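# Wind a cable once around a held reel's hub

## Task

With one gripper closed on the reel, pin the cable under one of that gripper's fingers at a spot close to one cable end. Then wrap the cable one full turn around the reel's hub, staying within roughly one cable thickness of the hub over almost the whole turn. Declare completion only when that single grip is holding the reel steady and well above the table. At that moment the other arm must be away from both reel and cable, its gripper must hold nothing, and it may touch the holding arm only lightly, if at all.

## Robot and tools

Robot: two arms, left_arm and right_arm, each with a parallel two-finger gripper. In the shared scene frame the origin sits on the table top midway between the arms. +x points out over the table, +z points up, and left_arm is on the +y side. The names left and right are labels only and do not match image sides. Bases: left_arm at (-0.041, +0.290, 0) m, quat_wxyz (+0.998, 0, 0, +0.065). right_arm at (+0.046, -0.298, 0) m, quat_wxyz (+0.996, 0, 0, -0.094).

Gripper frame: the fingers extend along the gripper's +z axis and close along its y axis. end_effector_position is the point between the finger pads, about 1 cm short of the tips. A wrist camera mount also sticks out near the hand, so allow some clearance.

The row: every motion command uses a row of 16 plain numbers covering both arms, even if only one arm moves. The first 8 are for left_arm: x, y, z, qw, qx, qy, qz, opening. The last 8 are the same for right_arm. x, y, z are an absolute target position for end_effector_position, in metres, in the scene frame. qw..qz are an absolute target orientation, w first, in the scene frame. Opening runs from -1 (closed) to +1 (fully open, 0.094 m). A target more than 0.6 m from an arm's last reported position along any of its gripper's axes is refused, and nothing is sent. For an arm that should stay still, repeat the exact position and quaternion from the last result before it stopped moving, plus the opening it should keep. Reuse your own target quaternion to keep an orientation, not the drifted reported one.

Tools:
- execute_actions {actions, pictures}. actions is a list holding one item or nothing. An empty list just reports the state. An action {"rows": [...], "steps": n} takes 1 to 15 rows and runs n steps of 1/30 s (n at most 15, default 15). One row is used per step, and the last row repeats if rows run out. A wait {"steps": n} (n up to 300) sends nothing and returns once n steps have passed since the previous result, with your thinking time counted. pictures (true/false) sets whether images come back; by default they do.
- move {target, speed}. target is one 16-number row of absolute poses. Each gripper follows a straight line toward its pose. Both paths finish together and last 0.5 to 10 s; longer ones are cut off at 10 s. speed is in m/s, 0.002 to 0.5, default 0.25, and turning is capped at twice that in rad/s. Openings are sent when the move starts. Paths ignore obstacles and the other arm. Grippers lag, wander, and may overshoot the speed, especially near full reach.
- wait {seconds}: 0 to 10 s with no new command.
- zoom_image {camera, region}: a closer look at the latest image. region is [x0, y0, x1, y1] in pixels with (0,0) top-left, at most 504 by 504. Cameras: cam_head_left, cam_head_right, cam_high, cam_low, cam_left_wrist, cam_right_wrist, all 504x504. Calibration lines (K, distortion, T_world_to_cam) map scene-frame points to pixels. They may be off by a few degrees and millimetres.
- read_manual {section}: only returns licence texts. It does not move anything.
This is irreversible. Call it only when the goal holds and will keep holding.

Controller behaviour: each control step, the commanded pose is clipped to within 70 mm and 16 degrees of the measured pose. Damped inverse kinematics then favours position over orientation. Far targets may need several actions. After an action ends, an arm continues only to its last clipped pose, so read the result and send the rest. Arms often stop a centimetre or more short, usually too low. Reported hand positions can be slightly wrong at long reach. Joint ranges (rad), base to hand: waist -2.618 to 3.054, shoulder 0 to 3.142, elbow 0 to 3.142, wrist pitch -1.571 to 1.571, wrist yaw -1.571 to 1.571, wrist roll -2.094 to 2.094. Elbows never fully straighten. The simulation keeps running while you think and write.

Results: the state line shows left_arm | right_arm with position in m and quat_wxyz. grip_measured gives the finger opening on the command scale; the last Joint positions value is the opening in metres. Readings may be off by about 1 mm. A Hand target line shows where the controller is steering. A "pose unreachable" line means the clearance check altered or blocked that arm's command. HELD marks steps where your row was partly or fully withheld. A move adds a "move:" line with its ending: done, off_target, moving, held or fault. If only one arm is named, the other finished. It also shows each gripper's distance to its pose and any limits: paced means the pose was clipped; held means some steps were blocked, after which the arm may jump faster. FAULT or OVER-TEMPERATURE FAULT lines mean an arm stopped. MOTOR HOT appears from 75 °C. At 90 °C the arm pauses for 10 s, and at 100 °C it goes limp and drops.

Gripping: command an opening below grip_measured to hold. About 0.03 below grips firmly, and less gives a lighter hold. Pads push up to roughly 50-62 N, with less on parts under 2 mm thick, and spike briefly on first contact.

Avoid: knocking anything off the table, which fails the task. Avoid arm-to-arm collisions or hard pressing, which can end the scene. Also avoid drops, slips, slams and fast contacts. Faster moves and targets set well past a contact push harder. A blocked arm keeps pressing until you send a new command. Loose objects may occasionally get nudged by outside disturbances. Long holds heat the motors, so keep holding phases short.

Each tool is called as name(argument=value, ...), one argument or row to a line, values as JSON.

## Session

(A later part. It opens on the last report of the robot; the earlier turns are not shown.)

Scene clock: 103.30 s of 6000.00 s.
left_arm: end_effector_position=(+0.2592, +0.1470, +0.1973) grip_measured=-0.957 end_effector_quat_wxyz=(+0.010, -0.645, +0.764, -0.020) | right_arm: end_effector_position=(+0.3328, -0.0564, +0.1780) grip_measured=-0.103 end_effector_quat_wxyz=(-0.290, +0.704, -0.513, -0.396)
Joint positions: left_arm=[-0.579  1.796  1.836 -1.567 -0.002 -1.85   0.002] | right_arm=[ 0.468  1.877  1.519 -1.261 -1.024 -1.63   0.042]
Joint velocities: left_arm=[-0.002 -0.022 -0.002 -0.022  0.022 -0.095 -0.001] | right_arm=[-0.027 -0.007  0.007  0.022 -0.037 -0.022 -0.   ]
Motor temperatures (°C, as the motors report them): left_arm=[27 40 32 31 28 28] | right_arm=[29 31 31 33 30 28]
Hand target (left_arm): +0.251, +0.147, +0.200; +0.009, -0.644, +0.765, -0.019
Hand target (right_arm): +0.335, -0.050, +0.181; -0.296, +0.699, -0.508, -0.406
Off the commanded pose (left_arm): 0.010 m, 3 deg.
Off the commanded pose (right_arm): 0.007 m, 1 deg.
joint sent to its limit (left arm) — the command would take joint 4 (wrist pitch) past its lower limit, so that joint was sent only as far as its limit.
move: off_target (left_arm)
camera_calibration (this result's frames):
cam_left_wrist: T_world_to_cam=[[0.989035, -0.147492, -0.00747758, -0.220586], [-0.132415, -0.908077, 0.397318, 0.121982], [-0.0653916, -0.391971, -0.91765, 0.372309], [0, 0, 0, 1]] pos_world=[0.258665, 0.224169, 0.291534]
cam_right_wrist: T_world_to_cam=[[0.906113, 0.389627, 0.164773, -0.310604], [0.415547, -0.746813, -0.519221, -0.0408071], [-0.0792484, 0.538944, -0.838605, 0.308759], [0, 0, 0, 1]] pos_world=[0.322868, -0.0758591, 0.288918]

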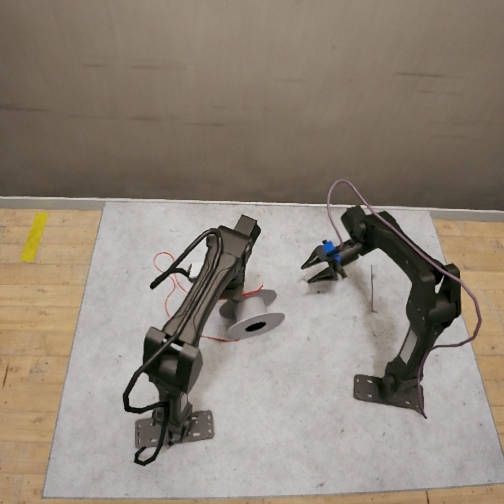

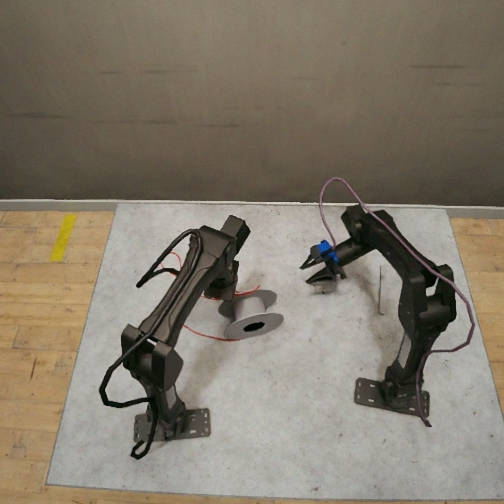

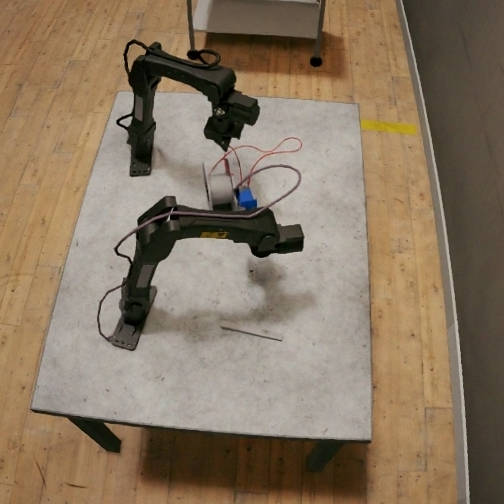

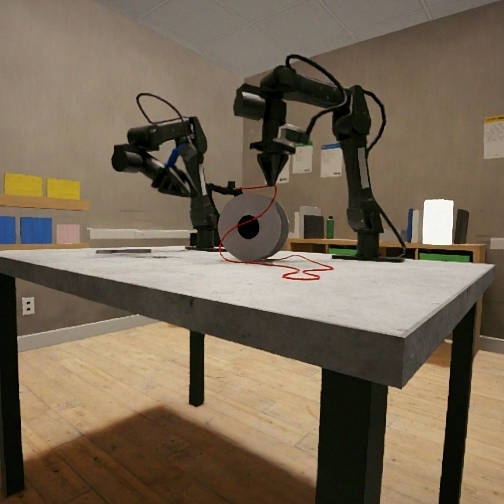

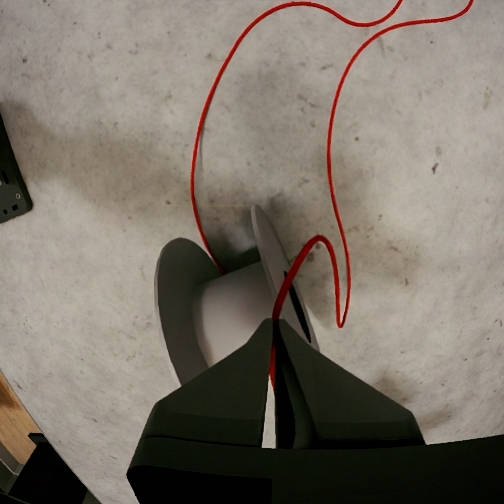

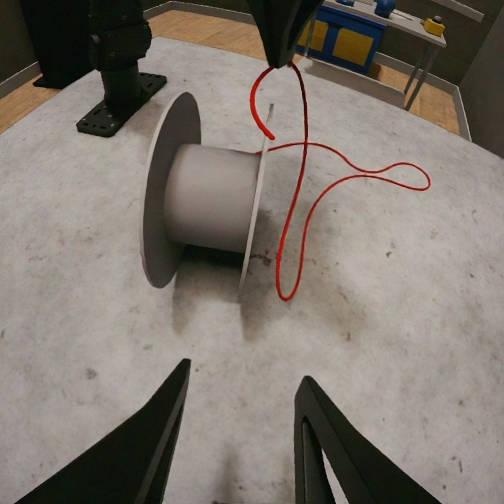

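move(
  target=[0.232,0.115,0.2,0,-0.6,0.8,0,-0.985,0.325,-0.05,0.17,0.294,-0.70,0.509,0.405,-0.1],
  speed=0.06,
)

move(
  target=[0.232,0.115,0.145,0,-0.6,0.8,0,-0.985,0.315,-0.02,0.15,0.294,-0.70,0.509,0.405,-0.1],
  speed=0.05,
)

zoom_image(
  camera="cam_head_right",
  region=[210,260,330,345],
)

Scene clock: 110.40 s of 6000.00 s.
left_arm: end_effector_position=(+0.2403, +0.1127, +0.1973) grip_measured=-0.957 end_effector_quat_wxyz=(+0.008, -0.601, +0.799, -0.020) | right_arm: end_effector_position=(+0.3312, -0.0542, +0.1652) grip_measured=-0.103 end_effector_quat_wxyz=(-0.289, +0.704, -0.514, -0.395)
Joint positions: left_arm=[-0.696  1.796  1.836 -1.567 -0.    -1.855  0.002] | right_arm=[ 0.476  1.877  1.469 -1.198 -1.022 -1.613  0.042]
Joint velocities: left_arm=[-0.002  0.002  0.002 -0.037 -0.022  0.037  0.   ] | right_arm=[-0.017 -0.007 -0.007  0.007  0.007  0.007 -0.001]
Motor temperatures (°C, as the motors report them): left_arm=[27 39 32 30 28 28] | right_arm=[29 31 31 32 30 28]
Hand target (left_arm): +0.231, +0.115, +0.199; +0.007, -0.600, +0.800, -0.017
Hand target (right_arm): +0.325, -0.050, +0.170; -0.294, +0.700, -0.509, -0.405
Off the commanded pose (left_arm): 0.009 m, 3 deg.
Off the commanded pose (right_arm): 0.009 m, 1 deg.
joint sent to its limit (left arm) — the command would take joint 4 (wrist pitch) past its lower limit, so that joint was sent only as far as its limit.
move: off_target (left_arm)
camera_calibration (this result's frames):
cam_left_wrist: T_world_to_cam=[[0.966288, -0.257338, -0.00799174, -0.189001], [-0.23291, -0.886949, 0.398843, 0.109814], [-0.109726, -0.383536, -0.916985, 0.367206], [0, 0, 0, 1]] pos_world=[0.248498, 0.189598, 0.291413]
cam_right_wrist: T_world_to_cam=[[0.906343, 0.389634, 0.163485, -0.307756], [0.415031, -0.748273, -0.517529, -0.0453594], [-0.0793159, 0.53691, -0.839902, 0.296788], [0, 0, 0, 1]] pos_world=[0.321298, -0.0733777, 0.276112]

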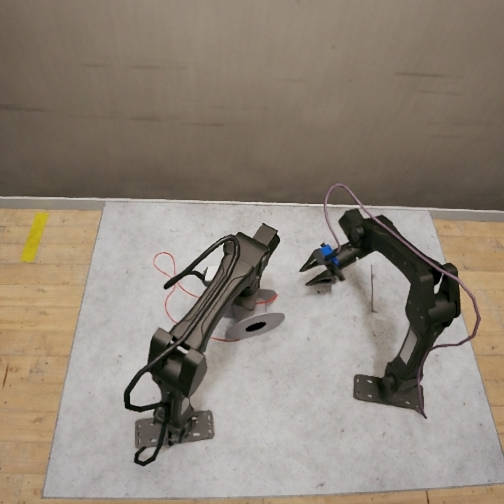

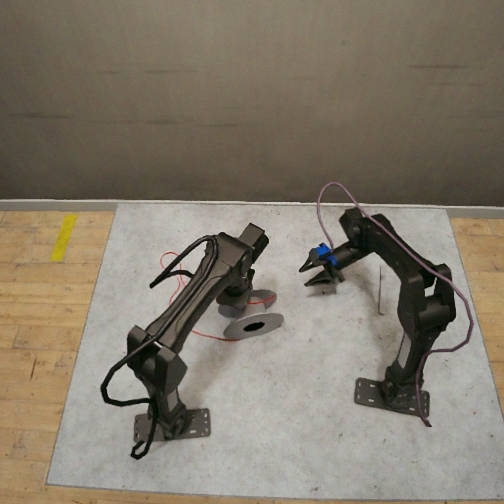

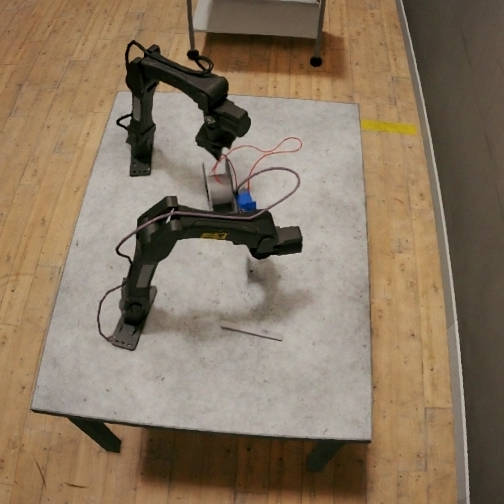

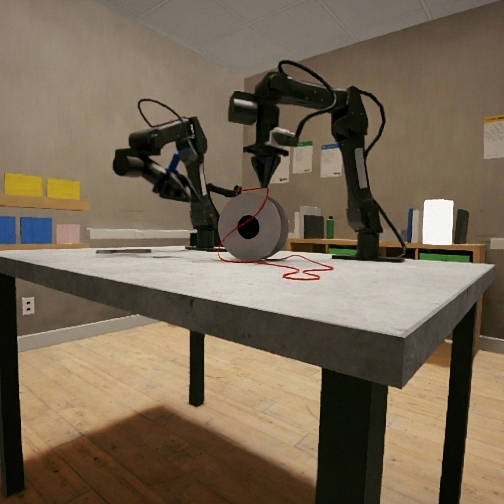

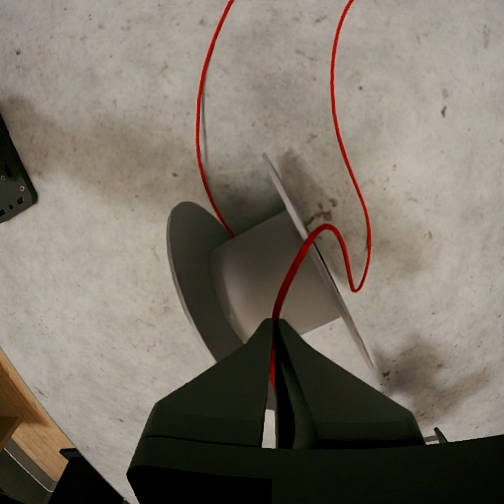

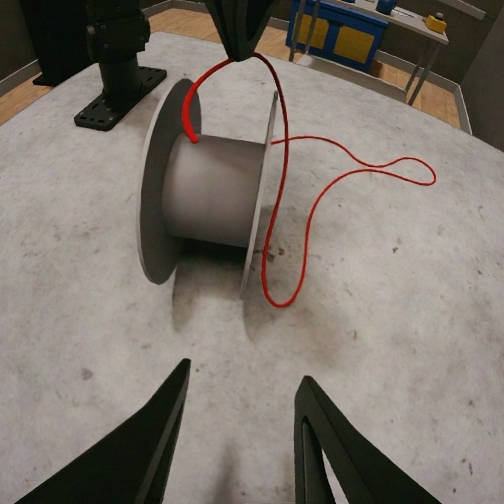

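Scene clock: 111.90 s of 6000.00 s.
left_arm: end_effector_position=(+0.2355, +0.1158, +0.1416) grip_measured=-0.957 end_effector_quat_wxyz=(-0.003, -0.601, +0.799, +0.008) | right_arm: end_effector_position=(+0.3222, -0.0226, +0.1441) grip_measured=-0.103 end_effector_quat_wxyz=(-0.290, +0.703, -0.514, -0.396)
Joint positions: left_arm=[-0.696  1.796  1.612 -1.404 -0.    -1.855  0.002] | right_arm=[ 0.571  1.86   1.358 -0.947 -1.021 -1.43   0.042]
Joint velocities: left_arm=[ 0.002  0.002 -0.012 -0.007 -0.007  0.066 -0.001] | right_arm=[-0.007 -0.017  0.007  0.095 -0.007  0.022 -0.001]
Motor temperatures (°C, as the motors report them): left_arm=[27 39 32 30 28 28] | right_arm=[29 32 31 32 30 28]
Hand target (left_arm): +0.232, +0.115, +0.145; -0.000, -0.600, +0.800, +0.000
Hand target (right_arm): +0.315, -0.020, +0.150; -0.295, +0.700, -0.509, -0.406
Off the commanded pose (left_arm): 0.005 m, 1 deg.
Off the commanded pose (right_arm): 0.010 m, 1 deg.
move: done
camera_calibration (this result's frames):
cam_left_wrist: T_world_to_cam=[[0.964378, -0.256124, -0.066147, -0.175408], [-0.212812, -0.899714, 0.381085, 0.132922], [-0.157119, -0.353434, -0.92217, 0.325131], [0, 0, 0, 1]] pos_world=[0.248531, 0.189578, 0.237569]
cam_right_wrist: T_world_to_cam=[[0.90714, 0.387772, 0.163494, -0.30874], [0.413292, -0.747712, -0.519727, -0.0279451], [-0.0792888, 0.539036, -0.838543, 0.26122], [0, 0, 0, 1]] pos_world=[0.312332, -0.0419809, 0.254997]

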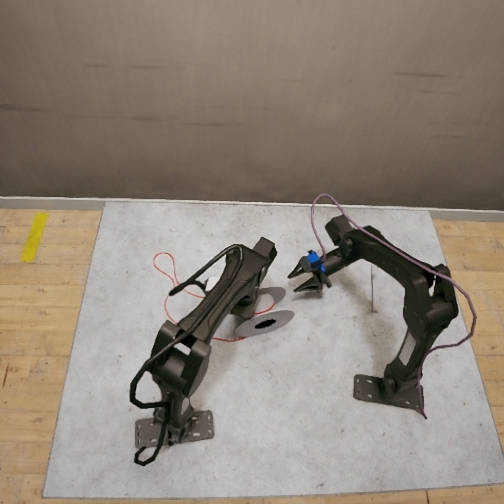

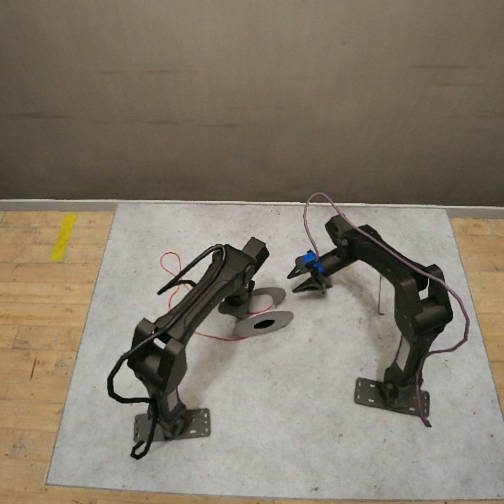

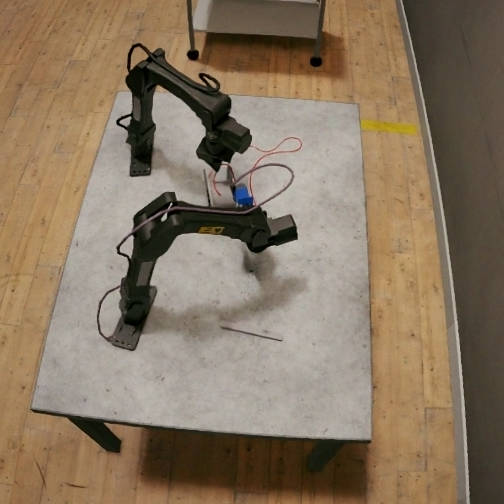

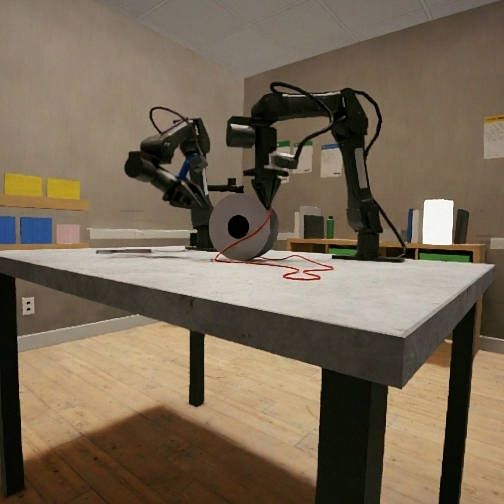

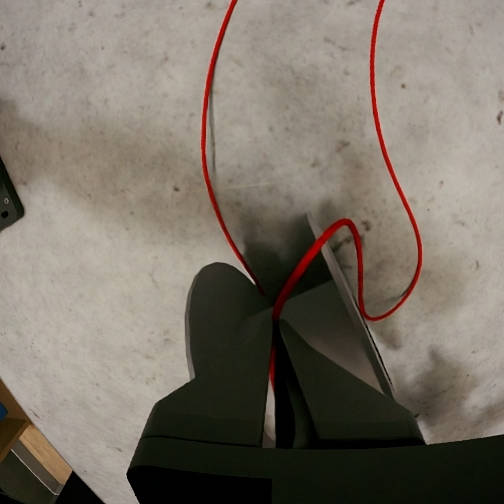

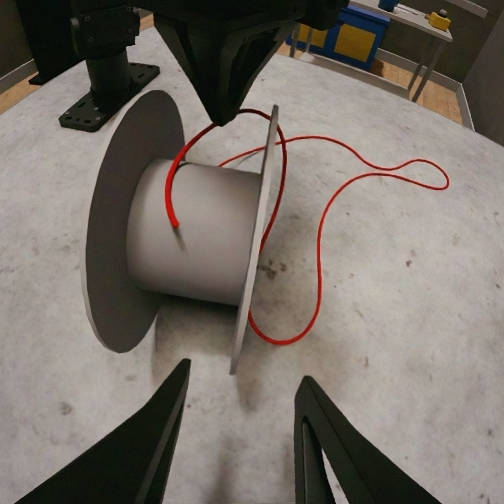

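Region (210, 260, 330, 345) of cam_head_right's 504x504 image, scaled by 4.200, with more detail than that image has; it fills the top 357 rows of this view, and the rest is white.

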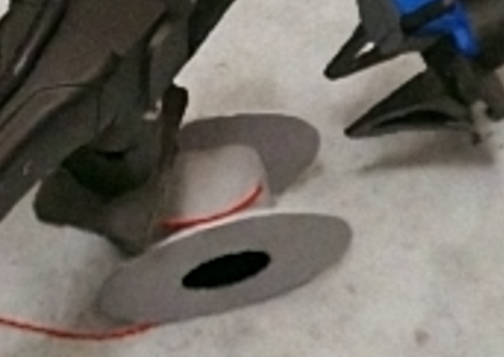

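move(
  target=[0.252,0.09,0.15,0,-0.68,0.733,0,-0.985,0.313,-0.02,0.15,0.294,-0.70,0.509,0.405,0],
  speed=0.04,
)

zoom_image(
  camera="cam_head_right",
  region=[210,260,330,345],
)

Scene clock: 120.27 s of 6000.00 s.
left_arm: end_effector_position=(+0.2518, +0.0939, +0.1459) grip_measured=-0.957 end_effector_quat_wxyz=(+0.000, -0.680, +0.733, -0.002) | right_arm: end_effector_position=(+0.3210, -0.0234, +0.1441) grip_measured=-0.003 end_effector_quat_wxyz=(-0.291, +0.703, -0.515, -0.394)
Joint positions: left_arm=[-0.723  1.88   1.736 -1.424 -0.    -2.09   0.002] | right_arm=[ 0.571  1.85   1.346 -0.937 -1.018 -1.423  0.047]
Joint velocities: left_arm=[ 0.007 -0.012 -0.002  0.007  0.037 -0.022 -0.001] | right_arm=[ 0.002 -0.002 -0.002  0.007 -0.051  0.051  0.001]
Motor temperatures (°C, as the motors report them): left_arm=[27 38 32 30 28 28] | right_arm=[29 32 31 32 30 28]
Hand target (left_arm): +0.251, +0.090, +0.150; +0.000, +0.680, -0.733, +0.001
Hand target (right_arm): +0.313, -0.020, +0.150; -0.294, +0.700, -0.509, -0.405
Off the commanded pose (left_arm): 0.006 m, 0 deg.
Off the commanded pose (right_arm): 0.011 m, 2 deg.
joint sent to its limit (left arm) — the command would take joint 6 (wrist roll) past its lower limit, so that joint was sent only as far as its limit.
move: off_target (right_arm)
camera_calibration (this result's frames):
cam_left_wrist: T_world_to_cam=[[0.997522, -0.0523904, -0.0469574, -0.226745], [-0.0301006, -0.921077, 0.388216, 0.0700185], [-0.0635901, -0.385841, -0.920371, 0.303158], [0, 0, 0, 1]] pos_world=[0.247568, 0.169584, 0.241188]
cam_right_wrist: T_world_to_cam=[[0.907921, 0.384776, 0.166213, -0.30809], [0.412492, -0.749901, -0.517203, -0.0281999], [-0.0743638, 0.538141, -0.839568, 0.260092], [0, 0, 0, 1]] pos_world=[0.310695, -0.0425675, 0.254988]

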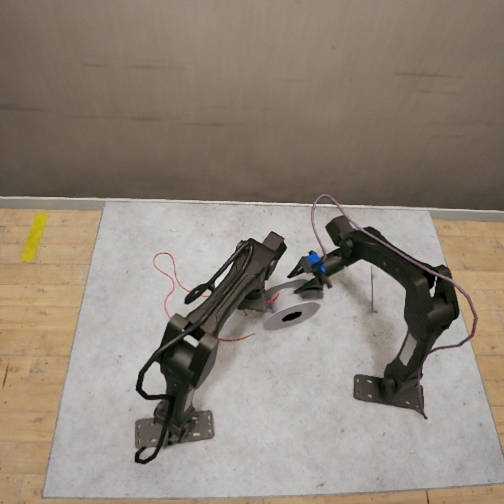

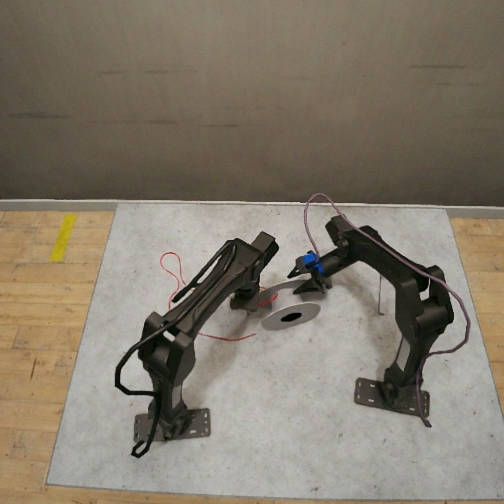

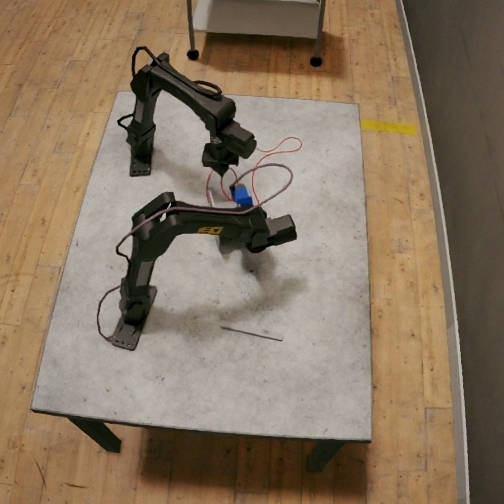

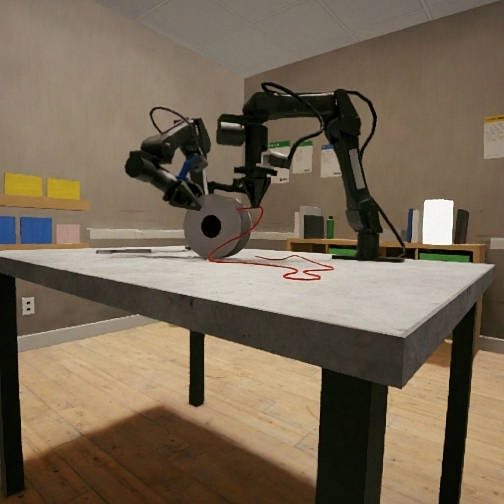

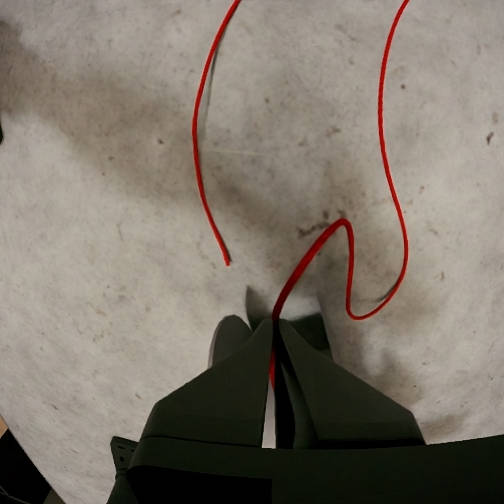

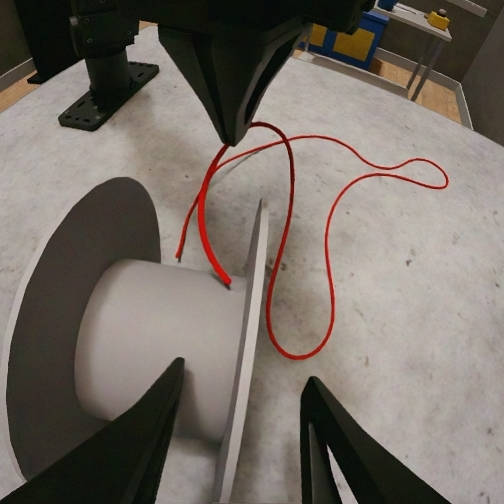

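Region (210, 260, 330, 345) of cam_head_right's 504x504 image, scaled by 4.200, with more detail than that image has; it fills the top 357 rows of this view, and the rest is white.

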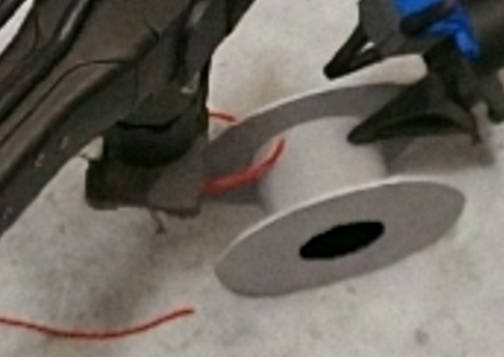

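move(
  target=[0.268,0.058,0.155,0,-0.66,0.751,0,-0.985,0.308,-0.008,0.148,0.294,-0.70,0.509,0.405,0],
  speed=0.02,
)

zoom_image(
  camera="cam_head_right",
  region=[230,250,350,335],
)

Scene clock: 126.93 s of 6000.00 s.
left_arm: end_effector_position=(+0.2681, +0.0619, +0.1509) grip_measured=-0.957 end_effector_quat_wxyz=(+0.000, -0.665, +0.747, -0.001) | right_arm: end_effector_position=(+0.3160, -0.0105, +0.1436) grip_measured=-0.003 end_effector_quat_wxyz=(-0.293, +0.703, -0.514, -0.395)
Joint positions: left_arm=[-0.769  2.022  1.953 -1.501 -0.    -2.093  0.002] | right_arm=[ 0.609  1.836  1.32  -0.86  -1.017 -1.35   0.047]
Joint velocities: left_arm=[ 0.002 -0.017  0.007 -0.125  0.037  0.037 -0.   ] | right_arm=[ 0.002 -0.007 -0.007  0.051  0.095 -0.007 -0.   ]
Motor temperatures (°C, as the motors report them): left_arm=[27 37 33 30 28 28] | right_arm=[29 33 31 32 30 28]
Hand target (left_arm): +0.267, +0.058, +0.155; +0.000, -0.660, +0.751, +0.000
Hand target (right_arm): +0.308, -0.008, +0.148; -0.294, +0.700, -0.509, -0.406
Off the commanded pose (left_arm): 0.006 m, 1 deg.
Off the commanded pose (right_arm): 0.009 m, 1 deg.
move: done
camera_calibration (this result's frames):
cam_left_wrist: T_world_to_cam=[[0.994352, -0.0945268, -0.0482666, -0.24086], [-0.0685864, -0.919327, 0.387472, 0.0493791], [-0.0809993, -0.381973, -0.920617, 0.30089], [0, 0, 0, 1]] pos_world=[0.267258, 0.13756, 0.246246]
cam_right_wrist: T_world_to_cam=[[0.907737, 0.383933, 0.169143, -0.308839], [0.412994, -0.746791, -0.521286, -0.0162792], [-0.0738239, 0.543046, -0.836452, 0.251866], [0, 0, 0, 1]] pos_world=[0.305662, -0.0303582, 0.254425]

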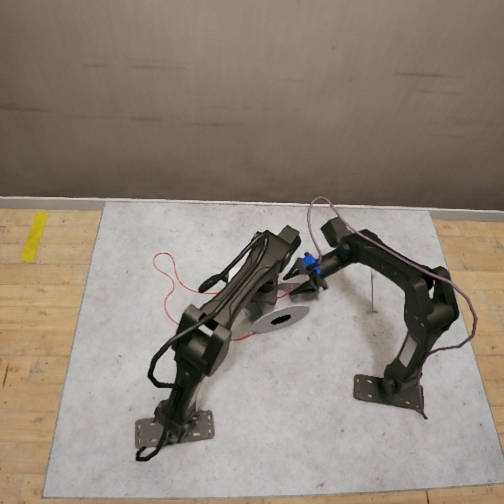

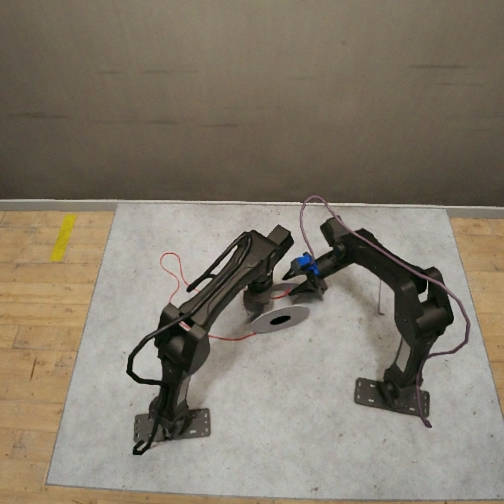

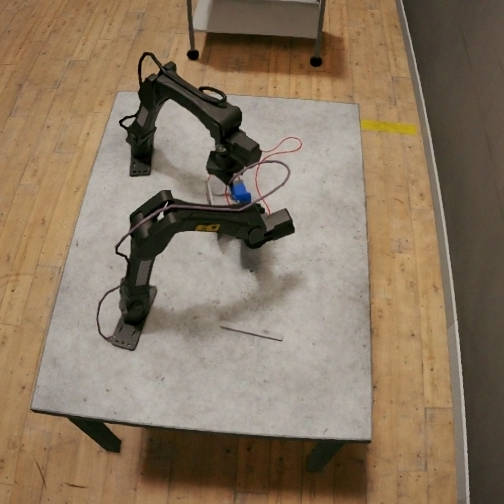

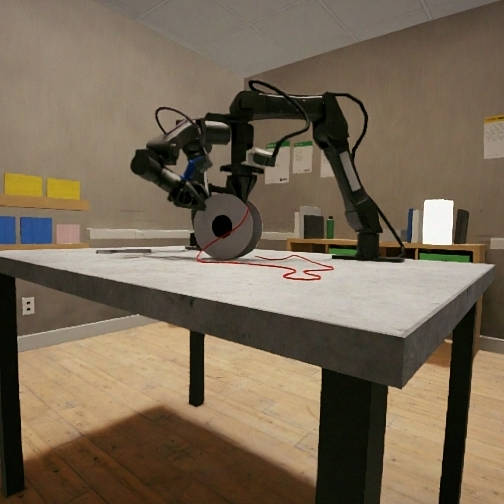

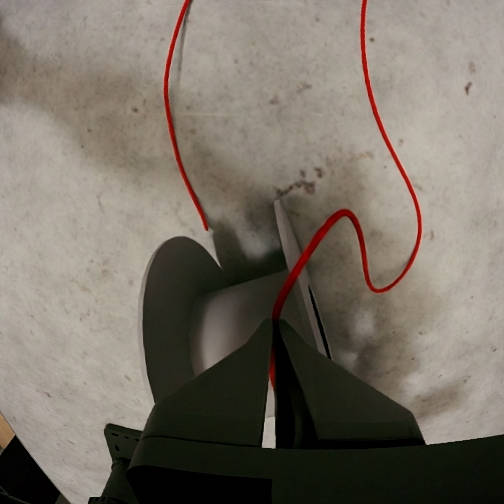

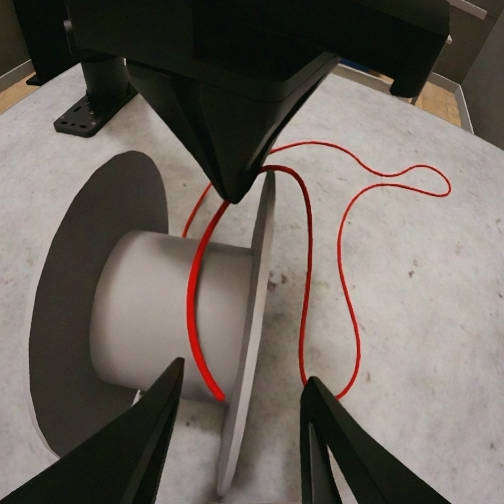

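Region (230, 250, 350, 335) of cam_head_right's 504x504 image, scaled by 4.200, with more detail than that image has; it fills the top 357 rows of this view, and the rest is white.

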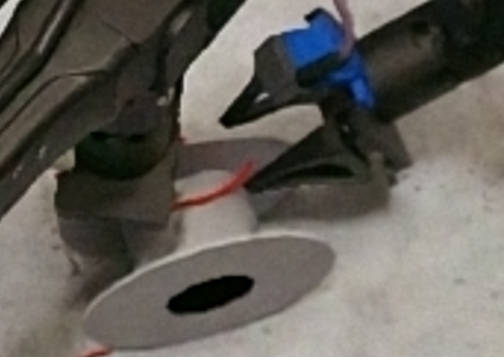

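move(
  target=[0.268,0.058,0.155,0,-0.66,0.751,0,-0.985,0.300,0.002,0.134,0.294,-0.70,0.509,0.405,0],
  speed=0.02,
)

move(
  target=[0.268,0.058,0.155,0,-0.66,0.751,0,-0.985,0.300,0.002,0.134,0.294,-0.70,0.509,0.405,-0.7],
)

Scene clock: 131.57 s of 6000.00 s.
left_arm: end_effector_position=(+0.2666, +0.0630, +0.1510) grip_measured=-0.957 end_effector_quat_wxyz=(-0.001, -0.665, +0.747, +0.003) | right_arm: end_effector_position=(+0.3076, -0.0003, +0.1275) grip_measured=-0.003 end_effector_quat_wxyz=(-0.290, +0.700, -0.516, -0.399)
Joint positions: left_arm=[-0.769  2.022  1.954 -1.509 -0.    -2.093  0.002] | right_arm=[ 0.645  1.836  1.247 -0.738 -1.014 -1.28   0.047]
Joint velocities: left_arm=[-0.002 -0.007  0.007 -0.051  0.066  0.022 -0.001] | right_arm=[-0.017 -0.017 -0.007  0.051  0.11  -0.022  0.   ]
Motor temperatures (°C, as the motors report them): left_arm=[27 37 33 30 28 28] | right_arm=[29 33 31 32 30 28]
Hand target (left_arm): +0.268, +0.058, +0.155; +0.000, -0.660, +0.751, -0.000
Hand target (right_arm): +0.300, +0.002, +0.134; -0.294, +0.700, -0.509, -0.406
Off the commanded pose (left_arm): 0.007 m, 1 deg.
Off the commanded pose (right_arm): 0.010 m, 1 deg.
move: done
camera_calibration (this result's frames):
cam_left_wrist: T_world_to_cam=[[0.994036, -0.0942924, -0.0547859, -0.238166], [-0.0662245, -0.92108, 0.383699, 0.050334], [-0.0866421, -0.377783, -0.921831, 0.302717], [0, 0, 0, 1]] pos_world=[0.266307, 0.138266, 0.246693]
cam_right_wrist: T_world_to_cam=[[0.909838, 0.383493, 0.15852, -0.301704], [0.406446, -0.746572, -0.526718, -0.0108304], [-0.0836461, 0.543658, -0.835128, 0.23506], [0, 0, 0, 1]] pos_world=[0.298565, -0.0201766, 0.238427]

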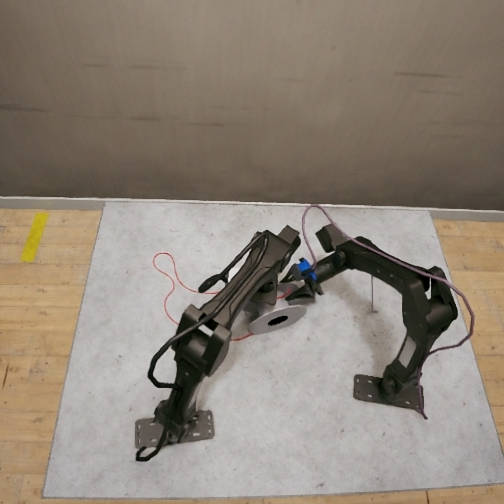

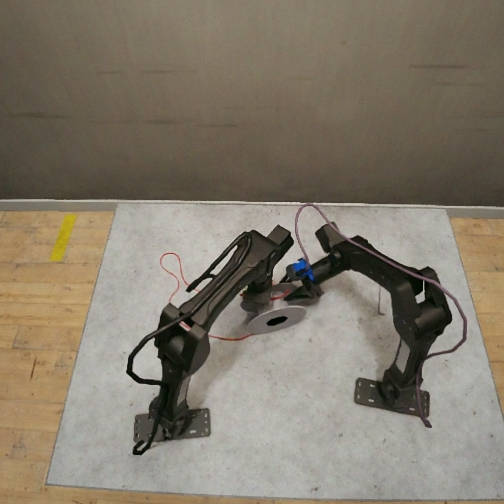

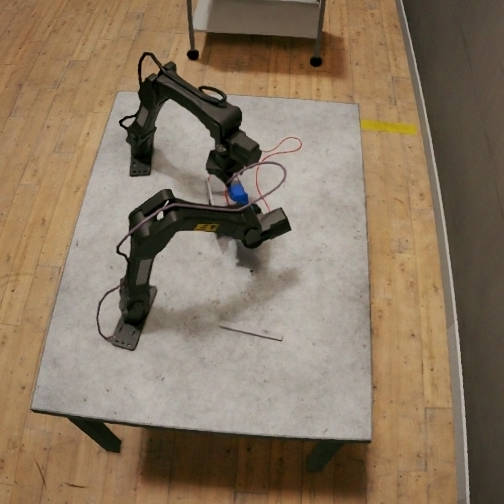

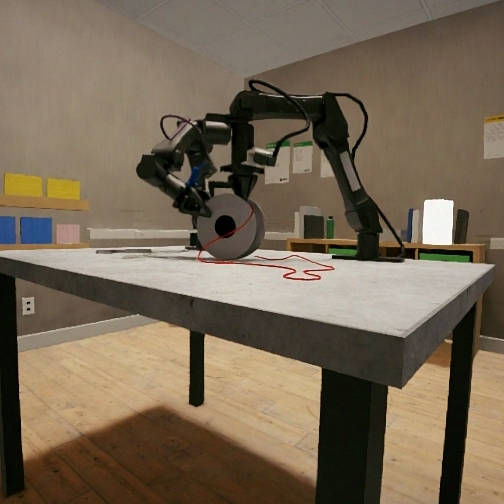

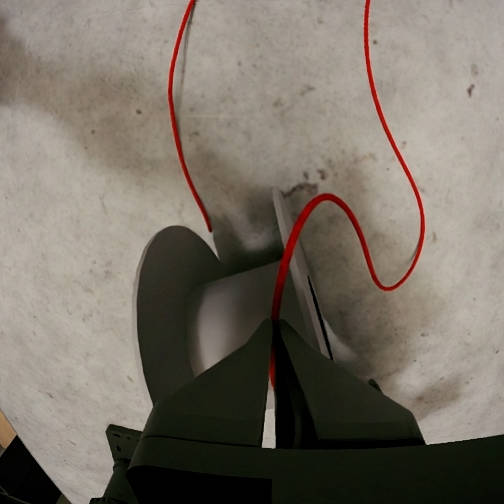

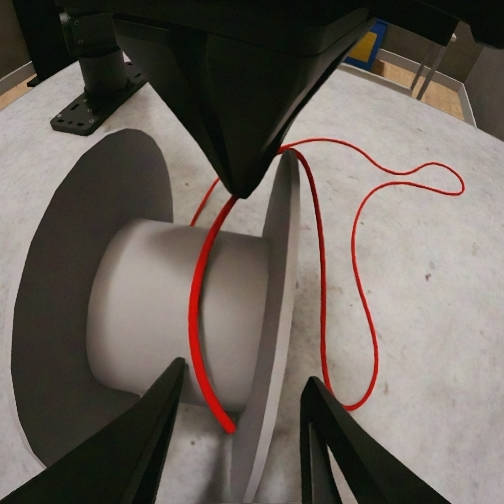

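Scene clock: 132.27 s of 6000.00 s.
left_arm: end_effector_position=(+0.2666, +0.0630, +0.1510) grip_measured=-0.957 end_effector_quat_wxyz=(-0.001, -0.665, +0.747, +0.003) | right_arm: end_effector_position=(+0.3077, -0.0004, +0.1273) grip_measured=-0.697 end_effector_quat_wxyz=(-0.290, +0.700, -0.517, -0.399)
Joint positions: left_arm=[-0.769  2.022  1.954 -1.509 -0.    -2.093  0.002] | right_arm=[ 0.645  1.836  1.247 -0.738 -1.013 -1.279  0.014]
Joint velocities: left_arm=[-0.017  0.002 -0.007 -0.051 -0.095 -0.037  0.001] | right_arm=[-0.022 -0.007 -0.007  0.037 -0.007 -0.007 -0.001]
Motor temperatures (°C, as the motors report them): left_arm=[27 37 33 30 28 28] | right_arm=[29 33 31 32 30 28]
Hand target (left_arm): +0.268, +0.058, +0.155; +0.000, -0.660, +0.751, -0.000
Hand target (right_arm): +0.300, +0.002, +0.134; -0.294, +0.700, -0.509, -0.405
Off the commanded pose (left_arm): 0.007 m, 1 deg.
Off the commanded pose (right_arm): 0.010 m, 1 deg.
move: done
camera_calibration (this result's frames):
cam_left_wrist: T_world_to_cam=[[0.994036, -0.0942924, -0.0547859, -0.238166], [-0.0662245, -0.92108, 0.383699, 0.050334], [-0.0866421, -0.377783, -0.921831, 0.302717], [0, 0, 0, 1]] pos_world=[0.266307, 0.138266, 0.246693]
cam_right_wrist: T_world_to_cam=[[0.910373, 0.382718, 0.157316, -0.301743], [0.405273, -0.747947, -0.525671, -0.0108453], [-0.0835195, 0.542312, -0.836015, 0.235013], [0, 0, 0, 1]] pos_world=[0.298722, -0.0200795, 0.238242]

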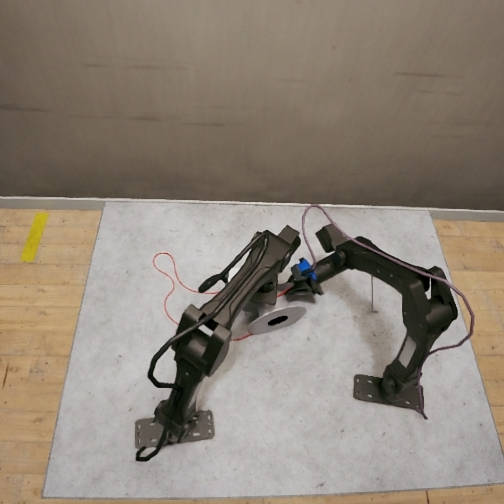

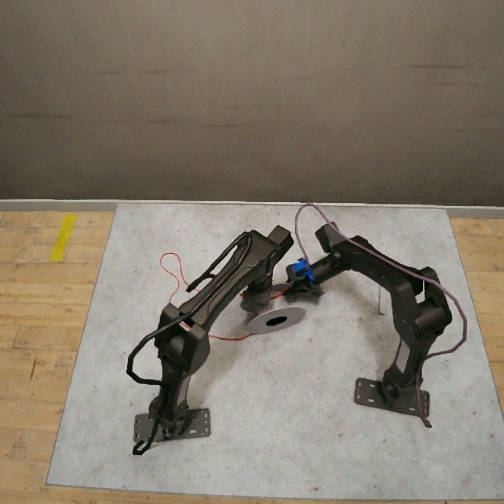

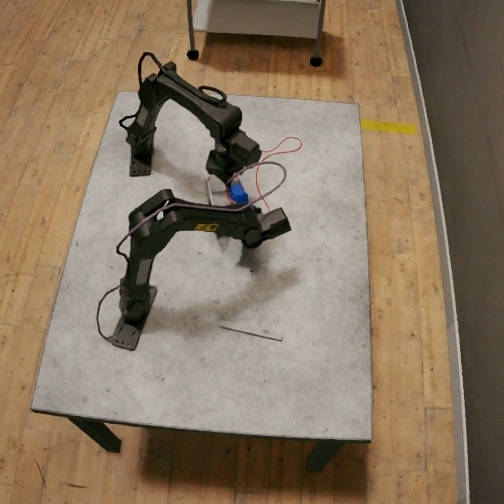

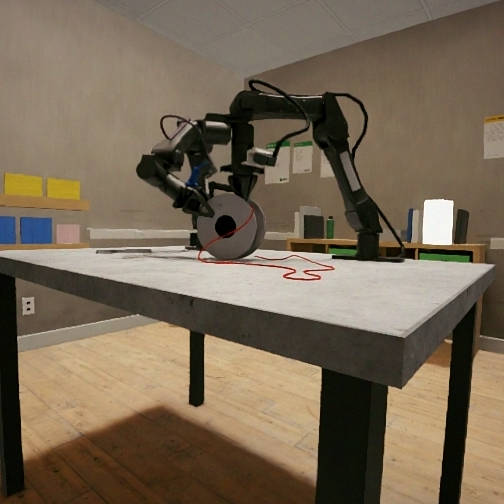

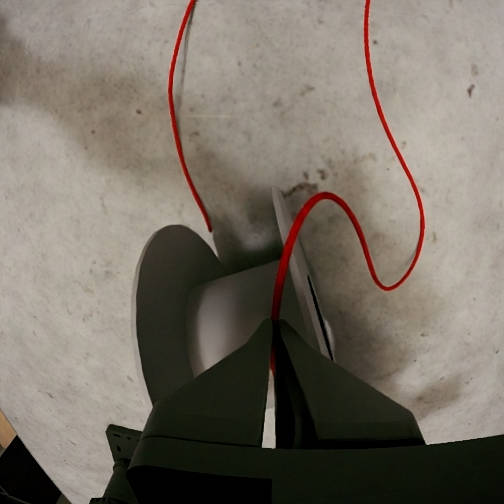

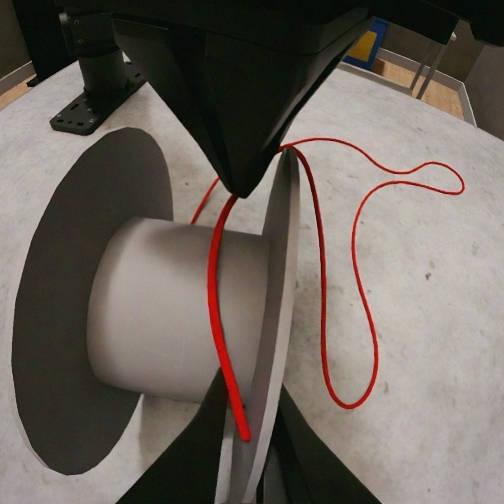

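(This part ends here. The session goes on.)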